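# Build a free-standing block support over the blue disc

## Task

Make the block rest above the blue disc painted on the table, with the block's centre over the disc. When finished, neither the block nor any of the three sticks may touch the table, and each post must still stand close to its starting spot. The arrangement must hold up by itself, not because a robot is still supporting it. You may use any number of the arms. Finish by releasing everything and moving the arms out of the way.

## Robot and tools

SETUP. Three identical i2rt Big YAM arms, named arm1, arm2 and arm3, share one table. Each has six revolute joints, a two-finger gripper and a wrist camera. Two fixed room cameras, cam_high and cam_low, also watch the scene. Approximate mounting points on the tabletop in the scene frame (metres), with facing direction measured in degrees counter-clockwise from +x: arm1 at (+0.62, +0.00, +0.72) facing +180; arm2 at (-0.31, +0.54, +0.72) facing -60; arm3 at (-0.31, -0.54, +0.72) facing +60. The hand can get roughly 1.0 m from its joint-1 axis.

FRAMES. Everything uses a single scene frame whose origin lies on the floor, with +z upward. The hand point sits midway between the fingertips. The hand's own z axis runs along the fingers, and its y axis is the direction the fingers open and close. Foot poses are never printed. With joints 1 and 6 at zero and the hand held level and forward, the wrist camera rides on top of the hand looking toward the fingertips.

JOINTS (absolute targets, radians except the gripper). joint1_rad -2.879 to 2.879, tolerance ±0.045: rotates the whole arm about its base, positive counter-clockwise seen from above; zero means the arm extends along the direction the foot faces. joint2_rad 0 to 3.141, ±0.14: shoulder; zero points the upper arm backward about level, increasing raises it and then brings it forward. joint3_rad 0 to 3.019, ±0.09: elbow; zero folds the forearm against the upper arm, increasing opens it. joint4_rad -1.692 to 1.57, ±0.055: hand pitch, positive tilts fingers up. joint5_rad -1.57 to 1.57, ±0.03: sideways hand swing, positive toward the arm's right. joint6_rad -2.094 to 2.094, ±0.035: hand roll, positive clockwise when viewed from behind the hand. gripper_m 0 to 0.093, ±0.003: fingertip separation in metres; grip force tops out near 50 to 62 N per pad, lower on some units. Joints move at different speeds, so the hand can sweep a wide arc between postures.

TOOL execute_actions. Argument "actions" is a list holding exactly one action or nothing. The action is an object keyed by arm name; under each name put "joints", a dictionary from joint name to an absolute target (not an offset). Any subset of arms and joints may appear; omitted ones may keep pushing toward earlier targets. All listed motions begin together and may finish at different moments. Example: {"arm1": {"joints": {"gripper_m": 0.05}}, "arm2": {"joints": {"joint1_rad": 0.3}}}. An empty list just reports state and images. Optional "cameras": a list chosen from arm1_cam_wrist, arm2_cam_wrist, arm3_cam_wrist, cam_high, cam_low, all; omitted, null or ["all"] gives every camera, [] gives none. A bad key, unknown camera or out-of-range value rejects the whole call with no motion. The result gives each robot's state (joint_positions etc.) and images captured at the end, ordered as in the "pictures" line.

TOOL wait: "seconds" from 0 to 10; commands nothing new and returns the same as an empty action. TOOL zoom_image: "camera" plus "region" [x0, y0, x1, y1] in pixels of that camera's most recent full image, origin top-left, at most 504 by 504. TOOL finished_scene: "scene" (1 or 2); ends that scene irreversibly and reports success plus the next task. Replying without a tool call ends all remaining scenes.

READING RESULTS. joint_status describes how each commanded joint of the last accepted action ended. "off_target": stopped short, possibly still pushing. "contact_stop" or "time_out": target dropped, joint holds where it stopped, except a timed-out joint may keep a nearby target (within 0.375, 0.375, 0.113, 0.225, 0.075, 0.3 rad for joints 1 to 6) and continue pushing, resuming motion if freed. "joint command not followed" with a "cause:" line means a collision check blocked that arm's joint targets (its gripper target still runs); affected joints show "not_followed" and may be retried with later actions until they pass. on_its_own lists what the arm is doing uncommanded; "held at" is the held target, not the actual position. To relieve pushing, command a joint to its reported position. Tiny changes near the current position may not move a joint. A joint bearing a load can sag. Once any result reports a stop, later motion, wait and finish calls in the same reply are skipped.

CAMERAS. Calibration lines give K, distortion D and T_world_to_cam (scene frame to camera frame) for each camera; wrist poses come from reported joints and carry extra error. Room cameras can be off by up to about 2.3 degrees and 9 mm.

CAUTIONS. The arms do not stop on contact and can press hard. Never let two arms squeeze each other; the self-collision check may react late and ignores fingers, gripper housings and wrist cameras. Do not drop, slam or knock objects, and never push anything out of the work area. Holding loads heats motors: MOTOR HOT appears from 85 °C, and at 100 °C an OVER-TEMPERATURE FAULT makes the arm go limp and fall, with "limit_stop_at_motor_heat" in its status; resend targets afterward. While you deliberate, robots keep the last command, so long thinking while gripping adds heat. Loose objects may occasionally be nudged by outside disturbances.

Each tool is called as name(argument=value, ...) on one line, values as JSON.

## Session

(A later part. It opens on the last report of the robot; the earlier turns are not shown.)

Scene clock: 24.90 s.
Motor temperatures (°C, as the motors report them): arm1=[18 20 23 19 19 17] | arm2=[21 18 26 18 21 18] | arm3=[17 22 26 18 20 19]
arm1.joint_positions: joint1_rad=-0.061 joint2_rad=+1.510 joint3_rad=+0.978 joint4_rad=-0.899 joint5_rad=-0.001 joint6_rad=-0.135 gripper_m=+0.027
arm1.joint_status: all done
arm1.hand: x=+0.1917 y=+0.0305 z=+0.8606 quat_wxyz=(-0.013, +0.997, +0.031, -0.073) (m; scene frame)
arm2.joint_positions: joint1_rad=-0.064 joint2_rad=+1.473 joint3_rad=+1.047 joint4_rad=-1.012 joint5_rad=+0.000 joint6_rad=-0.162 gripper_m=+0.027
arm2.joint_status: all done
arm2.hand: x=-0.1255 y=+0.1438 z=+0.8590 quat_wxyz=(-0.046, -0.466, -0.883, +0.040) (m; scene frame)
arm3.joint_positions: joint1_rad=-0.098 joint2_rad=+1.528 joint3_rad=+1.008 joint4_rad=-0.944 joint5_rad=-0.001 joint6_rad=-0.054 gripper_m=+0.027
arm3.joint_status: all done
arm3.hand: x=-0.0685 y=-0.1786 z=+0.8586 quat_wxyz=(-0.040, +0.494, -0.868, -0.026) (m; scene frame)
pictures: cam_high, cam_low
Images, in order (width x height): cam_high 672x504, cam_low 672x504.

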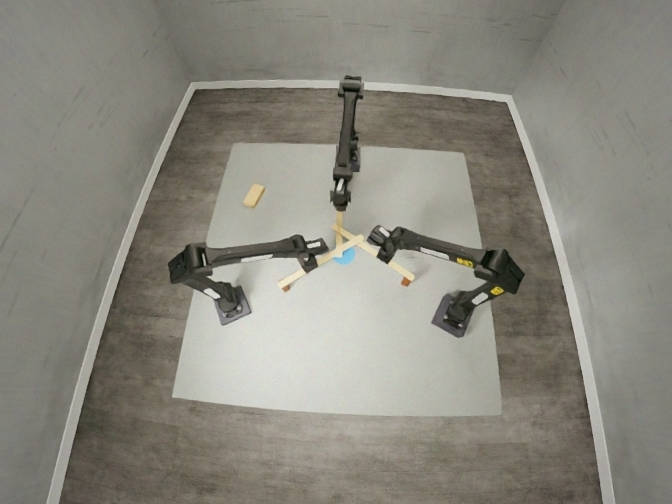

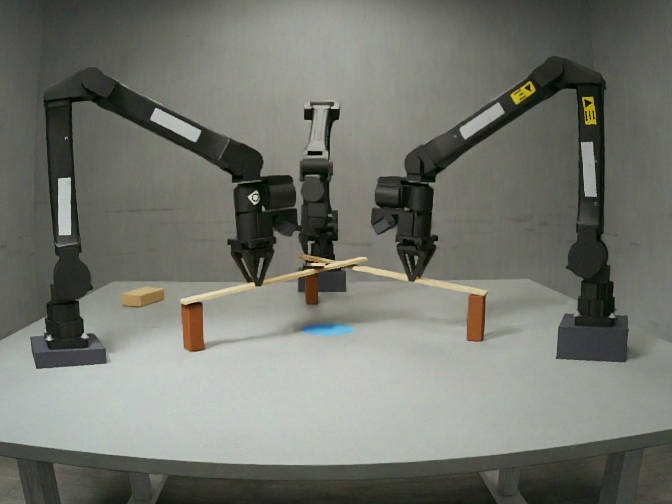

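execute_actions(actions=[{"arm1":{"joints":{"gripper_m":0.045}},"arm2":{"joints":{"gripper_m":0.045}},"arm3":{"joints":{"gripper_m":0.045}}}], cameras=[])

execute_actions(actions=[{"arm1":{"joints":{"joint2_rad":1.2}},"arm2":{"joints":{"joint2_rad":0.5}},"arm3":{"joints":{"joint2_rad":0.5}}}], cameras=[])

execute_actions(actions=[{"arm1":{"joints":{"joint1_rad":-1.03,"joint2_rad":1.7,"joint3_rad":1.58,"joint4_rad":-1.01,"joint6_rad":-0.575,"gripper_m":0.093}}}], cameras=[])

execute_actions(actions=[{"arm1":{"joints":{"joint2_rad":1.97}}}], cameras=["cam_high","cam_low","arm1_cam_wrist"])

Scene clock: 26.17 s.
Motor temperatures (°C, as the motors report them): arm1=[18 20 23 19 19 17] | arm2=[21 18 26 18 21 18] | arm3=[17 22 26 18 20 19]
arm1.joint_positions: joint1_rad=-0.061 joint2_rad=+1.510 joint3_rad=+0.978 joint4_rad=-0.898 joint5_rad=-0.001 joint6_rad=-0.135 gripper_m=+0.045
arm1.joint_status: all done
arm1.hand: x=+0.1916 y=+0.0305 z=+0.8606 quat_wxyz=(-0.013, +0.997, +0.031, -0.073) (m; scene frame)
arm2.joint_positions: joint1_rad=-0.064 joint2_rad=+1.473 joint3_rad=+1.047 joint4_rad=-1.012 joint5_rad=+0.000 joint6_rad=-0.162 gripper_m=+0.045
arm2.joint_status: all done
arm2.hand: x=-0.1255 y=+0.1438 z=+0.8590 quat_wxyz=(-0.046, -0.466, -0.883, +0.040) (m; scene frame)
arm3.joint_positions: joint1_rad=-0.098 joint2_rad=+1.528 joint3_rad=+1.008 joint4_rad=-0.944 joint5_rad=-0.001 joint6_rad=-0.054 gripper_m=+0.045
arm3.joint_status: all done
arm3.hand: x=-0.0685 y=-0.1786 z=+0.8586 quat_wxyz=(-0.040, +0.494, -0.868, -0.026) (m; scene frame)
pictures: none
No camera images: the call's "cameras" was empty. Leave "cameras" out to get every camera's image.

Scene clock: 27.70 s.
Motor temperatures (°C, as the motors report them): arm1=[18 20 23 19 19 17] | arm2=[21 18 26 18 21 18] | arm3=[17 22 27 18 20 19]
arm1.joint_positions: joint1_rad=-0.061 joint2_rad=+1.188 joint3_rad=+0.987 joint4_rad=-0.899 joint5_rad=-0.001 joint6_rad=-0.135 gripper_m=+0.045
arm1.joint_status: all done
arm1.hand: x=+0.1934 y=+0.0288 z=+0.9972 quat_wxyz=(-0.029, +0.971, +0.032, -0.235) (m; scene frame)
arm2.joint_positions: joint1_rad=-0.064 joint2_rad=+0.494 joint3_rad=+1.056 joint4_rad=-1.012 joint5_rad=+0.000 joint6_rad=-0.162 gripper_m=+0.045
arm2.joint_status: all done
arm2.hand: x=-0.1921 y=+0.2929 z=+1.2147 quat_wxyz=(-0.418, -0.395, -0.753, +0.320) (m; scene frame)
arm3.joint_positions: joint1_rad=-0.098 joint2_rad=+0.493 joint3_rad=+1.008 joint4_rad=-0.945 joint5_rad=-0.001 joint6_rad=-0.054 gripper_m=+0.045
arm3.joint_status: all done
arm3.hand: x=-0.1495 y=-0.3053 z=+1.2382 quat_wxyz=(-0.477, +0.416, -0.736, -0.243) (m; scene frame)
pictures: none
No camera images: the call's "cameras" was empty. Leave "cameras" out to get every camera's image.

Scene clock: 29.33 s.
Motor temperatures (°C, as the motors report them): arm1=[18 20 24 19 19 17] | arm2=[21 18 26 18 21 18] | arm3=[17 22 27 18 20 19]
arm1.joint_positions: joint1_rad=-1.041 joint2_rad=+1.708 joint3_rad=+1.512 joint4_rad=-0.997 joint5_rad=+0.001 joint6_rad=-0.559 gripper_m=+0.093
arm1.joint_status: all done
arm1.hand: x=+0.3215 y=+0.5248 z=+0.9843 quat_wxyz=(-0.141, +0.951, -0.240, -0.135) (m; scene frame)
arm2.joint_positions: joint1_rad=-0.064 joint2_rad=+0.494 joint3_rad=+1.056 joint4_rad=-1.012 joint5_rad=+0.000 joint6_rad=-0.162 gripper_m=+0.045
arm2.joint_status: not commanded
arm2.hand: x=-0.1921 y=+0.2929 z=+1.2147 quat_wxyz=(-0.418, -0.395, -0.753, +0.320) (m; scene frame)
arm3.joint_positions: joint1_rad=-0.098 joint2_rad=+0.493 joint3_rad=+1.008 joint4_rad=-0.945 joint5_rad=-0.001 joint6_rad=-0.054 gripper_m=+0.045
arm3.joint_status: not commanded
arm3.hand: x=-0.1495 y=-0.3053 z=+1.2382 quat_wxyz=(-0.477, +0.416, -0.736, -0.243) (m; scene frame)
pictures: none
No camera images: the call's "cameras" was empty. Leave "cameras" out to get every camera's image.

Scene clock: 30.50 s.
Motor temperatures (°C, as the motors report them): arm1=[18 20 24 19 19 17] | arm2=[21 18 26 18 21 18] | arm3=[17 21 27 18 20 19]
arm1.joint_positions: joint1_rad=-1.041 joint2_rad=+1.997 joint3_rad=+1.544 joint4_rad=-0.998 joint5_rad=+0.001 joint6_rad=-0.560 gripper_m=+0.093
arm1.joint_status: all done
arm1.hand: x=+0.3172 y=+0.5323 z=+0.8264 quat_wxyz=(-0.048, +0.968, -0.243, -0.046) (m; scene frame)
arm2.joint_positions: joint1_rad=-0.064 joint2_rad=+0.494 joint3_rad=+1.056 joint4_rad=-1.012 joint5_rad=+0.000 joint6_rad=-0.162 gripper_m=+0.045
arm2.joint_status: not commanded
arm2.hand: x=-0.1921 y=+0.2929 z=+1.2147 quat_wxyz=(-0.418, -0.395, -0.753, +0.320) (m; scene frame)
arm3.joint_positions: joint1_rad=-0.098 joint2_rad=+0.493 joint3_rad=+1.008 joint4_rad=-0.945 joint5_rad=-0.001 joint6_rad=-0.054 gripper_m=+0.045
arm3.joint_status: not commanded
arm3.hand: x=-0.1495 y=-0.3053 z=+1.2382 quat_wxyz=(-0.477, +0.416, -0.736, -0.243) (m; scene frame)
pictures: arm1_cam_wrist, cam_high, cam_low
camera_calibration (this result's frames):
arm1_cam_wrist: T_world_to_cam=[[0.46435, 0.882884, 0.0699594, -0.67466], [0.740582, -0.430398, 0.516039, -0.429492], [0.485713, -0.187812, -0.853704, 0.769798], [0, 0, 0, 1]] pos_world=[0.257452, 0.555371, 0.926012]
Images, in order (width x height): arm1_cam_wrist 504x504, cam_high 672x504, cam_low 672x504.

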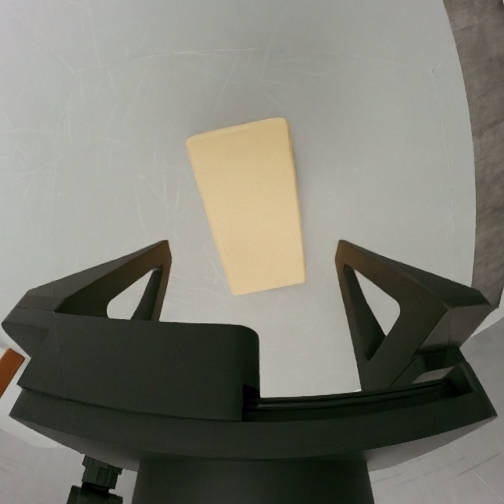

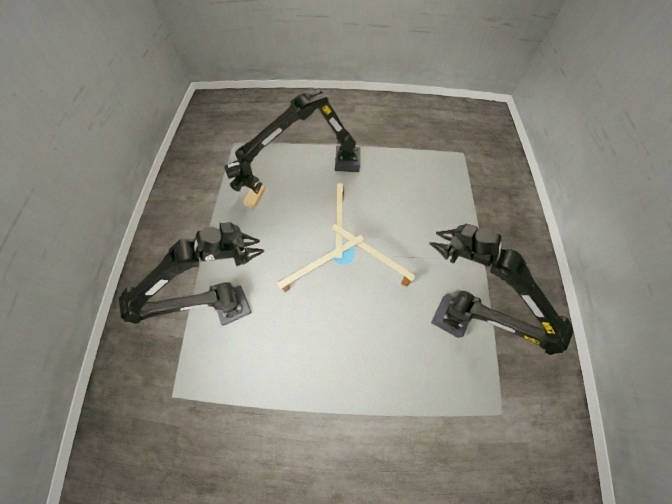

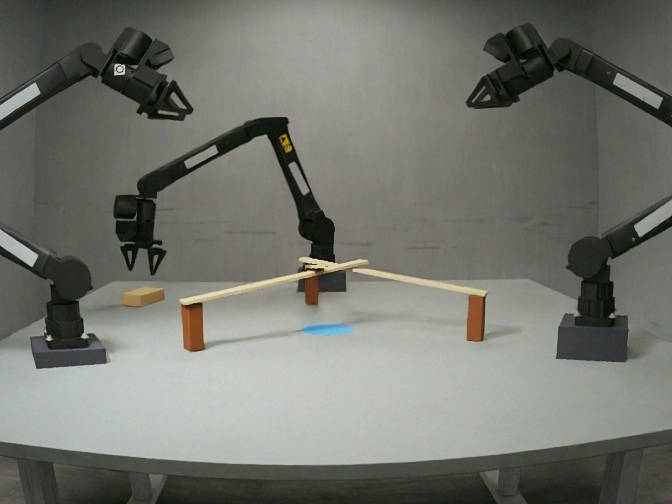

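execute_actions(actions=[{"arm1":{"joints":{"joint3_rad":1.63,"joint4_rad":-0.96,"joint6_rad":-0.755,"joint2_rad":2.05}}}], cameras=[])

execute_actions(actions=[{"arm1":{"joints":{"joint2_rad":2.125}}}], cameras=["cam_low","arm1_cam_wrist"])

Scene clock: 32.27 s.
Motor temperatures (°C, as the motors report them): arm1=[18 20 24 19 19 17] | arm2=[21 18 26 18 21 18] | arm3=[17 21 27 18 20 19]
arm1.joint_positions: joint1_rad=-1.041 joint2_rad=+2.035 joint3_rad=+1.575 joint4_rad=-0.976 joint5_rad=+0.001 joint6_rad=-0.739 gripper_m=+0.093
arm1.joint_status: all done
arm1.hand: x=+0.3099 y=+0.5450 z=+0.8161 quat_wxyz=(-0.058, +0.985, -0.156, -0.046) (m; scene frame)
arm2.joint_positions: joint1_rad=-0.064 joint2_rad=+0.494 joint3_rad=+1.056 joint4_rad=-1.012 joint5_rad=+0.000 joint6_rad=-0.162 gripper_m=+0.045
arm2.joint_status: not commanded
arm2.hand: x=-0.1921 y=+0.2929 z=+1.2147 quat_wxyz=(-0.418, -0.395, -0.753, +0.320) (m; scene frame)
arm3.joint_positions: joint1_rad=-0.098 joint2_rad=+0.493 joint3_rad=+1.008 joint4_rad=-0.945 joint5_rad=-0.001 joint6_rad=-0.054 gripper_m=+0.045
arm3.joint_status: not commanded
arm3.hand: x=-0.1495 y=-0.3053 z=+1.2382 quat_wxyz=(-0.477, +0.416, -0.736, -0.243) (m; scene frame)
pictures: none
No camera images: the call's "cameras" was empty. Leave "cameras" out to get every camera's image.

Scene clock: 33.20 s.
Motor temperatures (°C, as the motors report them): arm1=[18 21 24 19 19 17] | arm2=[21 18 26 18 21 18] | arm3=[17 21 28 18 20 19]
arm1.joint_positions: joint1_rad=-1.041 joint2_rad=+2.126 joint3_rad=+1.582 joint4_rad=-0.975 joint5_rad=+0.001 joint6_rad=-0.739 gripper_m=+0.093
arm1.joint_status: all done
arm1.hand: x=+0.3139 y=+0.5380 z=+0.7640 quat_wxyz=(-0.026, +0.987, -0.156, -0.020) (m; scene frame)
arm2.joint_positions: joint1_rad=-0.064 joint2_rad=+0.494 joint3_rad=+1.056 joint4_rad=-1.012 joint5_rad=+0.000 joint6_rad=-0.162 gripper_m=+0.045
arm2.joint_status: not commanded
arm2.hand: x=-0.1921 y=+0.2929 z=+1.2147 quat_wxyz=(-0.418, -0.395, -0.753, +0.320) (m; scene frame)
arm3.joint_positions: joint1_rad=-0.098 joint2_rad=+0.493 joint3_rad=+1.008 joint4_rad=-0.945 joint5_rad=-0.001 joint6_rad=-0.054 gripper_m=+0.045
arm3.joint_status: not commanded
arm3.hand: x=-0.1495 y=-0.3053 z=+1.2382 quat_wxyz=(-0.477, +0.416, -0.736, -0.243) (m; scene frame)
pictures: arm1_cam_wrist, cam_low
camera_calibration (this result's frames):
arm1_cam_wrist: T_world_to_cam=[[0.296821, 0.953974, 0.0427967, -0.638691], [0.776514, -0.267205, 0.570637, -0.533216], [0.555808, -0.136145, -0.820086, 0.643695], [0, 0, 0, 1]] pos_world=[0.245856, 0.554452, 0.859492]
Images, in order (width x height): arm1_cam_wrist 504x504, cam_low 672x504.

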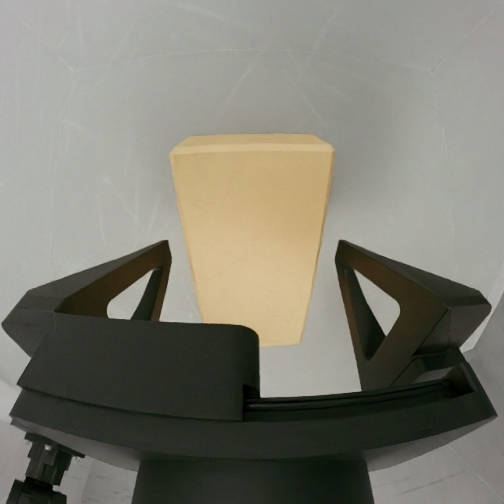

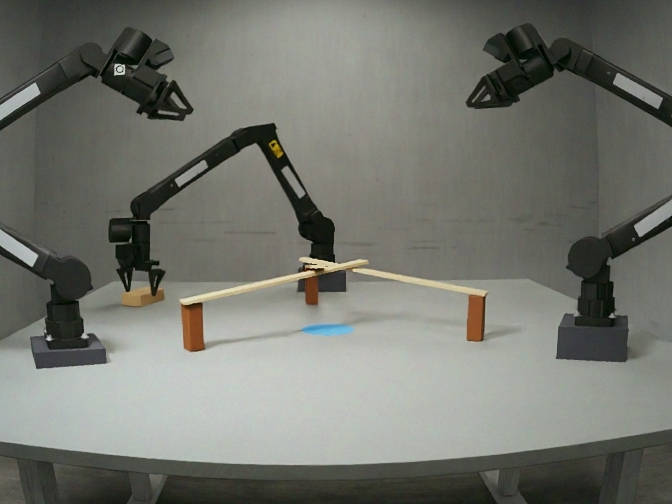

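execute_actions(actions=[{"arm1":{"joints":{"joint2_rad":2.15}}}], cameras=[])

execute_actions(actions=[{"arm1":{"joints":{"gripper_m":0}}}], cameras=[])

execute_actions(actions=[{"arm1":{"joints":{"joint2_rad":1.75,"joint3_rad":1.84,"joint4_rad":-1.385}}}], cameras=[])

execute_actions(actions=[{"arm1":{"joints":{"joint1_rad":0.012,"joint6_rad":-0.54}}}], cameras=[])

execute_actions(actions=[{"arm1":{"joints":{"joint2_rad":1.935}}}], cameras=["cam_low","cam_high","arm1_cam_wrist"])

Scene clock: 34.20 s.
Motor temperatures (°C, as the motors report them): arm1=[18 21 24 19 19 17] | arm2=[21 18 27 18 21 18] | arm3=[17 21 28 18 20 19]
arm1.joint_positions: joint1_rad=-1.041 joint2_rad=+2.130 joint3_rad=+1.582 joint4_rad=-0.975 joint5_rad=+0.001 joint6_rad=-0.739 gripper_m=+0.093
arm1.joint_status: all done
arm1.hand: x=+0.3142 y=+0.5375 z=+0.7617 quat_wxyz=(-0.024, +0.987, -0.156, -0.019) (m; scene frame)
arm2.joint_positions: joint1_rad=-0.064 joint2_rad=+0.494 joint3_rad=+1.056 joint4_rad=-1.012 joint5_rad=+0.000 joint6_rad=-0.162 gripper_m=+0.045
arm2.joint_status: not commanded
arm2.hand: x=-0.1921 y=+0.2929 z=+1.2147 quat_wxyz=(-0.418, -0.395, -0.753, +0.320) (m; scene frame)
arm3.joint_positions: joint1_rad=-0.098 joint2_rad=+0.493 joint3_rad=+1.008 joint4_rad=-0.945 joint5_rad=-0.001 joint6_rad=-0.054 gripper_m=+0.045
arm3.joint_status: not commanded
arm3.hand: x=-0.1495 y=-0.3053 z=+1.2382 quat_wxyz=(-0.477, +0.416, -0.736, -0.243) (m; scene frame)
pictures: none
No camera images: the call's "cameras" was empty. Leave "cameras" out to get every camera's image.

Scene clock: 34.90 s.
Motor temperatures (°C, as the motors report them): arm1=[18 21 25 19 19 17] | arm2=[21 18 27 18 21 18] | arm3=[17 21 28 18 20 19]
arm1.joint_positions: joint1_rad=-1.041 joint2_rad=+2.130 joint3_rad=+1.582 joint4_rad=-0.974 joint5_rad=+0.001 joint6_rad=-0.740 gripper_m=+0.068
arm1.joint_status: gripper_m off_target (ended at +0.068, target +0.000)
arm1.hand: x=+0.3141 y=+0.5377 z=+0.7615 quat_wxyz=(-0.025, +0.987, -0.156, -0.019) (m; scene frame)
arm2.joint_positions: joint1_rad=-0.064 joint2_rad=+0.494 joint3_rad=+1.056 joint4_rad=-1.012 joint5_rad=+0.000 joint6_rad=-0.162 gripper_m=+0.045
arm2.joint_status: not commanded
arm2.hand: x=-0.1921 y=+0.2929 z=+1.2147 quat_wxyz=(-0.418, -0.395, -0.753, +0.320) (m; scene frame)
arm3.joint_positions: joint1_rad=-0.098 joint2_rad=+0.493 joint3_rad=+1.008 joint4_rad=-0.945 joint5_rad=-0.001 joint6_rad=-0.054 gripper_m=+0.045
arm3.joint_status: not commanded
arm3.hand: x=-0.1495 y=-0.3053 z=+1.2382 quat_wxyz=(-0.477, +0.416, -0.736, -0.243) (m; scene frame)
pictures: none
No camera images: the call's "cameras" was empty. Leave "cameras" out to get every camera's image.

Scene clock: 36.63 s.
Motor temperatures (°C, as the motors report them): arm1=[18 21 25 19 19 17] | arm2=[21 18 27 18 21 18] | arm3=[17 21 28 18 20 19]
arm1.joint_positions: joint1_rad=-1.041 joint2_rad=+1.764 joint3_rad=+1.817 joint4_rad=-1.373 joint5_rad=+0.001 joint6_rad=-0.740 gripper_m=+0.068
arm1.joint_status: all done
arm1.hand: x=+0.3235 y=+0.5214 z=+1.0614 quat_wxyz=(-0.103, +0.979, -0.154, -0.082) (m; scene frame)
arm2.joint_positions: joint1_rad=-0.064 joint2_rad=+0.494 joint3_rad=+1.056 joint4_rad=-1.012 joint5_rad=+0.000 joint6_rad=-0.162 gripper_m=+0.045
arm2.joint_status: not commanded
arm2.hand: x=-0.1921 y=+0.2929 z=+1.2147 quat_wxyz=(-0.418, -0.395, -0.753, +0.320) (m; scene frame)
arm3.joint_positions: joint1_rad=-0.098 joint2_rad=+0.493 joint3_rad=+1.008 joint4_rad=-0.945 joint5_rad=-0.001 joint6_rad=-0.054 gripper_m=+0.045
arm3.joint_status: not commanded
arm3.hand: x=-0.1495 y=-0.3053 z=+1.2382 quat_wxyz=(-0.477, +0.416, -0.736, -0.243) (m; scene frame)
pictures: none
No camera images: the call's "cameras" was empty. Leave "cameras" out to get every camera's image.

Scene clock: 38.30 s.
Motor temperatures (°C, as the motors report them): arm1=[19 21 25 19 19 17] | arm2=[21 18 27 18 21 18] | arm3=[17 21 28 18 20 19]
arm1.joint_positions: joint1_rad=+0.023 joint2_rad=+1.764 joint3_rad=+1.817 joint4_rad=-1.373 joint5_rad=-0.004 joint6_rad=-0.555 gripper_m=+0.068
arm1.joint_status: all done
arm1.hand: x=+0.0184 y=-0.0106 z=+1.0573 quat_wxyz=(-0.038, +0.952, +0.279, -0.123) (m; scene frame)
arm2.joint_positions: joint1_rad=-0.064 joint2_rad=+0.494 joint3_rad=+1.056 joint4_rad=-1.012 joint5_rad=+0.000 joint6_rad=-0.162 gripper_m=+0.045
arm2.joint_status: not commanded
arm2.hand: x=-0.1921 y=+0.2929 z=+1.2147 quat_wxyz=(-0.418, -0.395, -0.753, +0.320) (m; scene frame)
arm3.joint_positions: joint1_rad=-0.098 joint2_rad=+0.493 joint3_rad=+1.008 joint4_rad=-0.945 joint5_rad=-0.001 joint6_rad=-0.054 gripper_m=+0.045
arm3.joint_status: not commanded
arm3.hand: x=-0.1495 y=-0.3053 z=+1.2382 quat_wxyz=(-0.477, +0.416, -0.736, -0.243) (m; scene frame)
pictures: none
No camera images: the call's "cameras" was empty. Leave "cameras" out to get every camera's image.

Scene clock: 39.37 s.
Motor temperatures (°C, as the motors report them): arm1=[19 21 25 19 19 17] | arm2=[21 18 27 18 21 18] | arm3=[17 21 28 18 20 19]
arm1.joint_positions: joint1_rad=+0.023 joint2_rad=+1.976 joint3_rad=+1.817 joint4_rad=-1.373 joint5_rad=-0.004 joint6_rad=-0.555 gripper_m=+0.068
arm1.joint_status: all done
arm1.hand: x=+0.0011 y=-0.0093 z=+0.9321 quat_wxyz=(-0.010, +0.960, +0.280, -0.021) (m; scene frame)
arm2.joint_positions: joint1_rad=-0.064 joint2_rad=+0.494 joint3_rad=+1.056 joint4_rad=-1.012 joint5_rad=+0.000 joint6_rad=-0.162 gripper_m=+0.045
arm2.joint_status: not commanded
arm2.hand: x=-0.1921 y=+0.2929 z=+1.2147 quat_wxyz=(-0.418, -0.395, -0.753, +0.320) (m; scene frame)
arm3.joint_positions: joint1_rad=-0.098 joint2_rad=+0.493 joint3_rad=+1.008 joint4_rad=-0.945 joint5_rad=-0.001 joint6_rad=-0.054 gripper_m=+0.045
arm3.joint_status: not commanded
arm3.hand: x=-0.1495 y=-0.3053 z=+1.2382 quat_wxyz=(-0.477, +0.416, -0.736, -0.243) (m; scene frame)
pictures: arm1_cam_wrist, cam_high, cam_low
camera_calibration (this result's frames):
arm1_cam_wrist: T_world_to_cam=[[-0.547525, 0.836297, 0.0287002, -0.0180039], [0.689378, 0.431364, 0.581965, -0.536382], [0.474315, 0.338425, -0.812708, 0.878512], [0, 0, 0, 1]] pos_world=[-0.0567788, -0.0508777, 1.02665]
Images, in order (width x height): arm1_cam_wrist 504x504, cam_high 672x504, cam_low 672x504.

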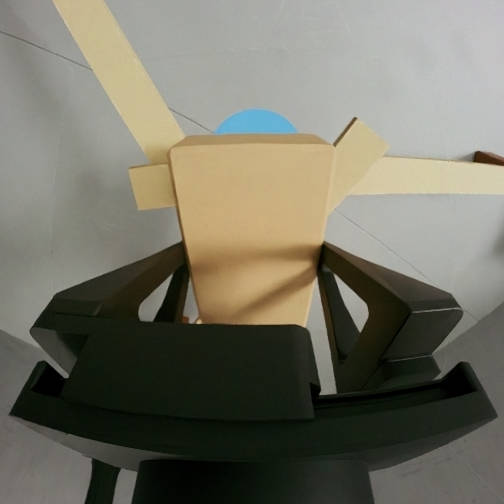

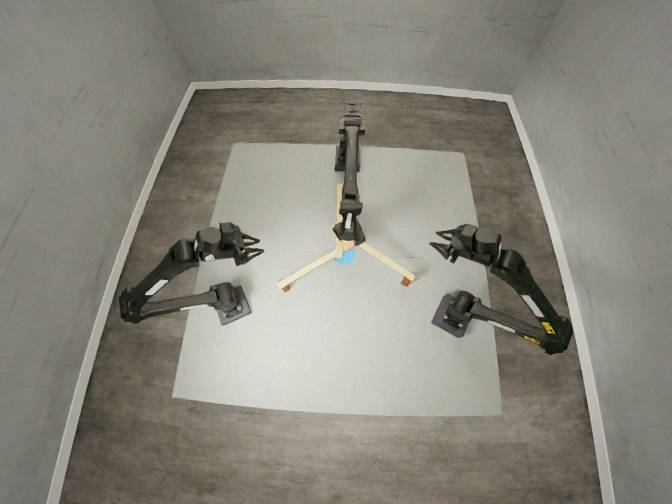

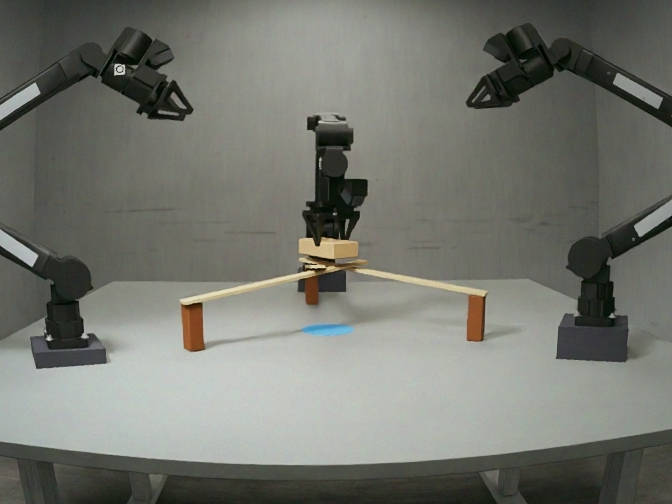

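Well placed. Target z ≈ .912.

execute_actions(actions=[{"arm1":{"joints":{"joint2_rad":1.998}}}], cameras=["cam_low"])

zoom_image(camera="cam_low", region=[270,220,390,310])

Scene clock: 40.40 s.
Motor temperatures (°C, as the motors report them): arm1=[19 21 25 19 19 17] | arm2=[21 18 27 18 21 18] | arm3=[17 21 29 18 20 19]
arm1.joint_positions: joint1_rad=+0.023 joint2_rad=+1.996 joint3_rad=+1.817 joint4_rad=-1.373 joint5_rad=-0.004 joint6_rad=-0.555 gripper_m=+0.068
arm1.joint_status: all done
arm1.hand: x=+0.0008 y=-0.0092 z=+0.9202 quat_wxyz=(-0.007, +0.960, +0.280, -0.011) (m; scene frame)
arm2.joint_positions: joint1_rad=-0.064 joint2_rad=+0.494 joint3_rad=+1.056 joint4_rad=-1.012 joint5_rad=+0.000 joint6_rad=-0.162 gripper_m=+0.045
arm2.joint_status: not commanded
arm2.hand: x=-0.1921 y=+0.2929 z=+1.2147 quat_wxyz=(-0.418, -0.395, -0.753, +0.320) (m; scene frame)
arm3.joint_positions: joint1_rad=-0.098 joint2_rad=+0.493 joint3_rad=+1.008 joint4_rad=-0.945 joint5_rad=-0.001 joint6_rad=-0.054 gripper_m=+0.045
arm3.joint_status: not commanded
arm3.hand: x=-0.1495 y=-0.3053 z=+1.2382 quat_wxyz=(-0.477, +0.416, -0.736, -0.243) (m; scene frame)
pictures: cam_low
Images, in order (width x height): cam_low 672x504.

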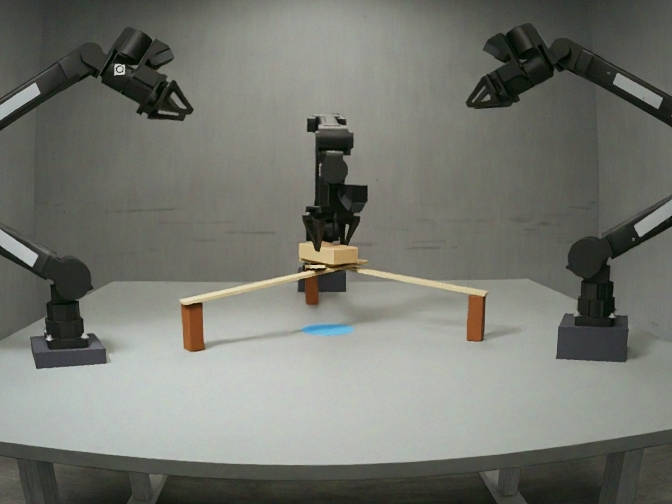

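Region (270, 220, 390, 310) of cam_low's 672x504 image, scaled by 4.200, with more detail than that image has; it fills the top 378 rows of this view, and the rest is white.

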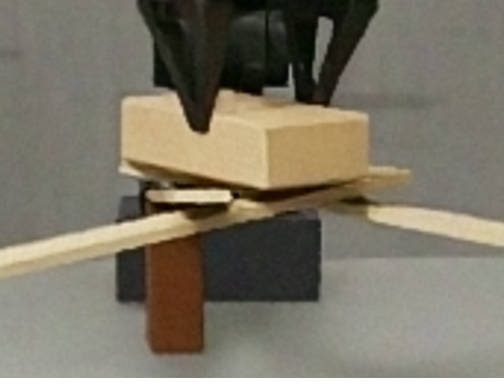

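execute_actions(actions=[{"arm1":{"joints":{"joint2_rad":2.015}}}], cameras=[])

execute_actions(actions=[{"arm1":{"joints":{"gripper_m":0.093}}}], cameras=[])

execute_actions(actions=[{"arm1":{"joints":{"joint2_rad":1.4}}}], cameras=["cam_low","arm1_cam_wrist"])

Scene clock: 41.40 s.
Motor temperatures (°C, as the motors report them): arm1=[19 22 25 19 19 17] | arm2=[21 18 27 18 21 18] | arm3=[17 21 29 18 20 19]
arm1.joint_positions: joint1_rad=+0.023 joint2_rad=+2.006 joint3_rad=+1.817 joint4_rad=-1.373 joint5_rad=-0.004 joint6_rad=-0.555 gripper_m=+0.068
arm1.joint_status: all done
arm1.hand: x=+0.0008 y=-0.0090 z=+0.9143 quat_wxyz=(-0.006, +0.960, +0.280, -0.006) (m; scene frame)
arm2.joint_positions: joint1_rad=-0.064 joint2_rad=+0.494 joint3_rad=+1.056 joint4_rad=-1.012 joint5_rad=+0.000 joint6_rad=-0.162 gripper_m=+0.045
arm2.joint_status: not commanded
arm2.hand: x=-0.1921 y=+0.2929 z=+1.2147 quat_wxyz=(-0.418, -0.395, -0.753, +0.320) (m; scene frame)
arm3.joint_positions: joint1_rad=-0.098 joint2_rad=+0.493 joint3_rad=+1.008 joint4_rad=-0.945 joint5_rad=-0.001 joint6_rad=-0.054 gripper_m=+0.045
arm3.joint_status: not commanded
arm3.hand: x=-0.1495 y=-0.3053 z=+1.2382 quat_wxyz=(-0.477, +0.416, -0.736, -0.243) (m; scene frame)
pictures: none
No camera images: the call's "cameras" was empty. Leave "cameras" out to get every camera's image.

Scene clock: 42.10 s.
Motor temperatures (°C, as the motors report them): arm1=[19 22 25 19 19 17] | arm2=[21 18 27 18 21 18] | arm3=[17 21 29 18 20 19]
arm1.joint_positions: joint1_rad=+0.023 joint2_rad=+2.006 joint3_rad=+1.817 joint4_rad=-1.373 joint5_rad=-0.004 joint6_rad=-0.555 gripper_m=+0.093
arm1.joint_status: all done
arm1.hand: x=+0.0008 y=-0.0090 z=+0.9143 quat_wxyz=(-0.006, +0.960, +0.280, -0.006) (m; scene frame)
arm2.joint_positions: joint1_rad=-0.064 joint2_rad=+0.494 joint3_rad=+1.056 joint4_rad=-1.012 joint5_rad=+0.000 joint6_rad=-0.162 gripper_m=+0.045
arm2.joint_status: not commanded
arm2.hand: x=-0.1921 y=+0.2929 z=+1.2147 quat_wxyz=(-0.418, -0.395, -0.753, +0.320) (m; scene frame)
arm3.joint_positions: joint1_rad=-0.098 joint2_rad=+0.493 joint3_rad=+1.008 joint4_rad=-0.945 joint5_rad=-0.001 joint6_rad=-0.054 gripper_m=+0.045
arm3.joint_status: not commanded
arm3.hand: x=-0.1495 y=-0.3053 z=+1.2382 quat_wxyz=(-0.477, +0.416, -0.736, -0.243) (m; scene frame)
pictures: none
No camera images: the call's "cameras" was empty. Leave "cameras" out to get every camera's image.

Scene clock: 43.90 s.
Motor temperatures (°C, as the motors report them): arm1=[19 22 25 19 19 17] | arm2=[21 18 27 18 21 18] | arm3=[17 21 29 18 20 19]
arm1.joint_positions: joint1_rad=+0.023 joint2_rad=+1.405 joint3_rad=+1.828 joint4_rad=-1.373 joint5_rad=-0.004 joint6_rad=-0.555 gripper_m=+0.093
arm1.joint_status: all done
arm1.hand: x=+0.1060 y=-0.0119 z=+1.2575 quat_wxyz=(-0.087, +0.913, +0.268, -0.296) (m; scene frame)
arm2.joint_positions: joint1_rad=-0.064 joint2_rad=+0.494 joint3_rad=+1.056 joint4_rad=-1.012 joint5_rad=+0.000 joint6_rad=-0.162 gripper_m=+0.045
arm2.joint_status: not commanded
arm2.hand: x=-0.1921 y=+0.2929 z=+1.2147 quat_wxyz=(-0.418, -0.395, -0.753, +0.320) (m; scene frame)
arm3.joint_positions: joint1_rad=-0.098 joint2_rad=+0.493 joint3_rad=+1.008 joint4_rad=-0.945 joint5_rad=-0.001 joint6_rad=-0.054 gripper_m=+0.045
arm3.joint_status: not commanded
arm3.hand: x=-0.1495 y=-0.3053 z=+1.2382 quat_wxyz=(-0.477, +0.416, -0.736, -0.243) (m; scene frame)
pictures: arm1_cam_wrist, cam_low
camera_calibration (this result's frames):
arm1_cam_wrist: T_world_to_cam=[[-0.448357, 0.834181, 0.32112, -0.345988], [0.892289, 0.438949, 0.105571, -0.219321], [-0.0528897, 0.333866, -0.941136, 1.31139], [0, 0, 0, 1]] pos_world=[0.10993, -0.0529424, 1.36846]
Images, in order (width x height): arm1_cam_wrist 504x504, cam_low 672x504.

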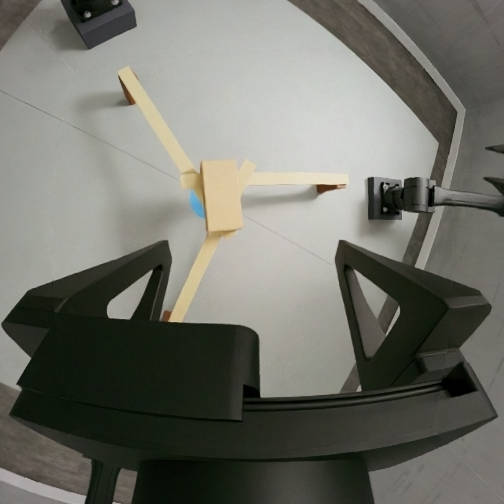

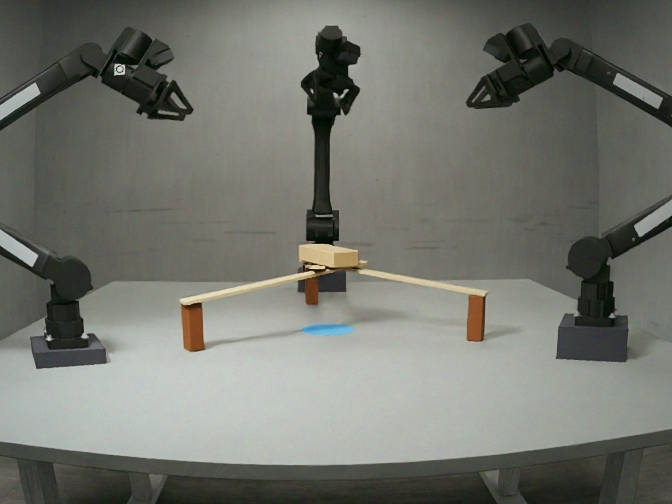

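finished_scene(scene=2)

The scene is finished: the task was done.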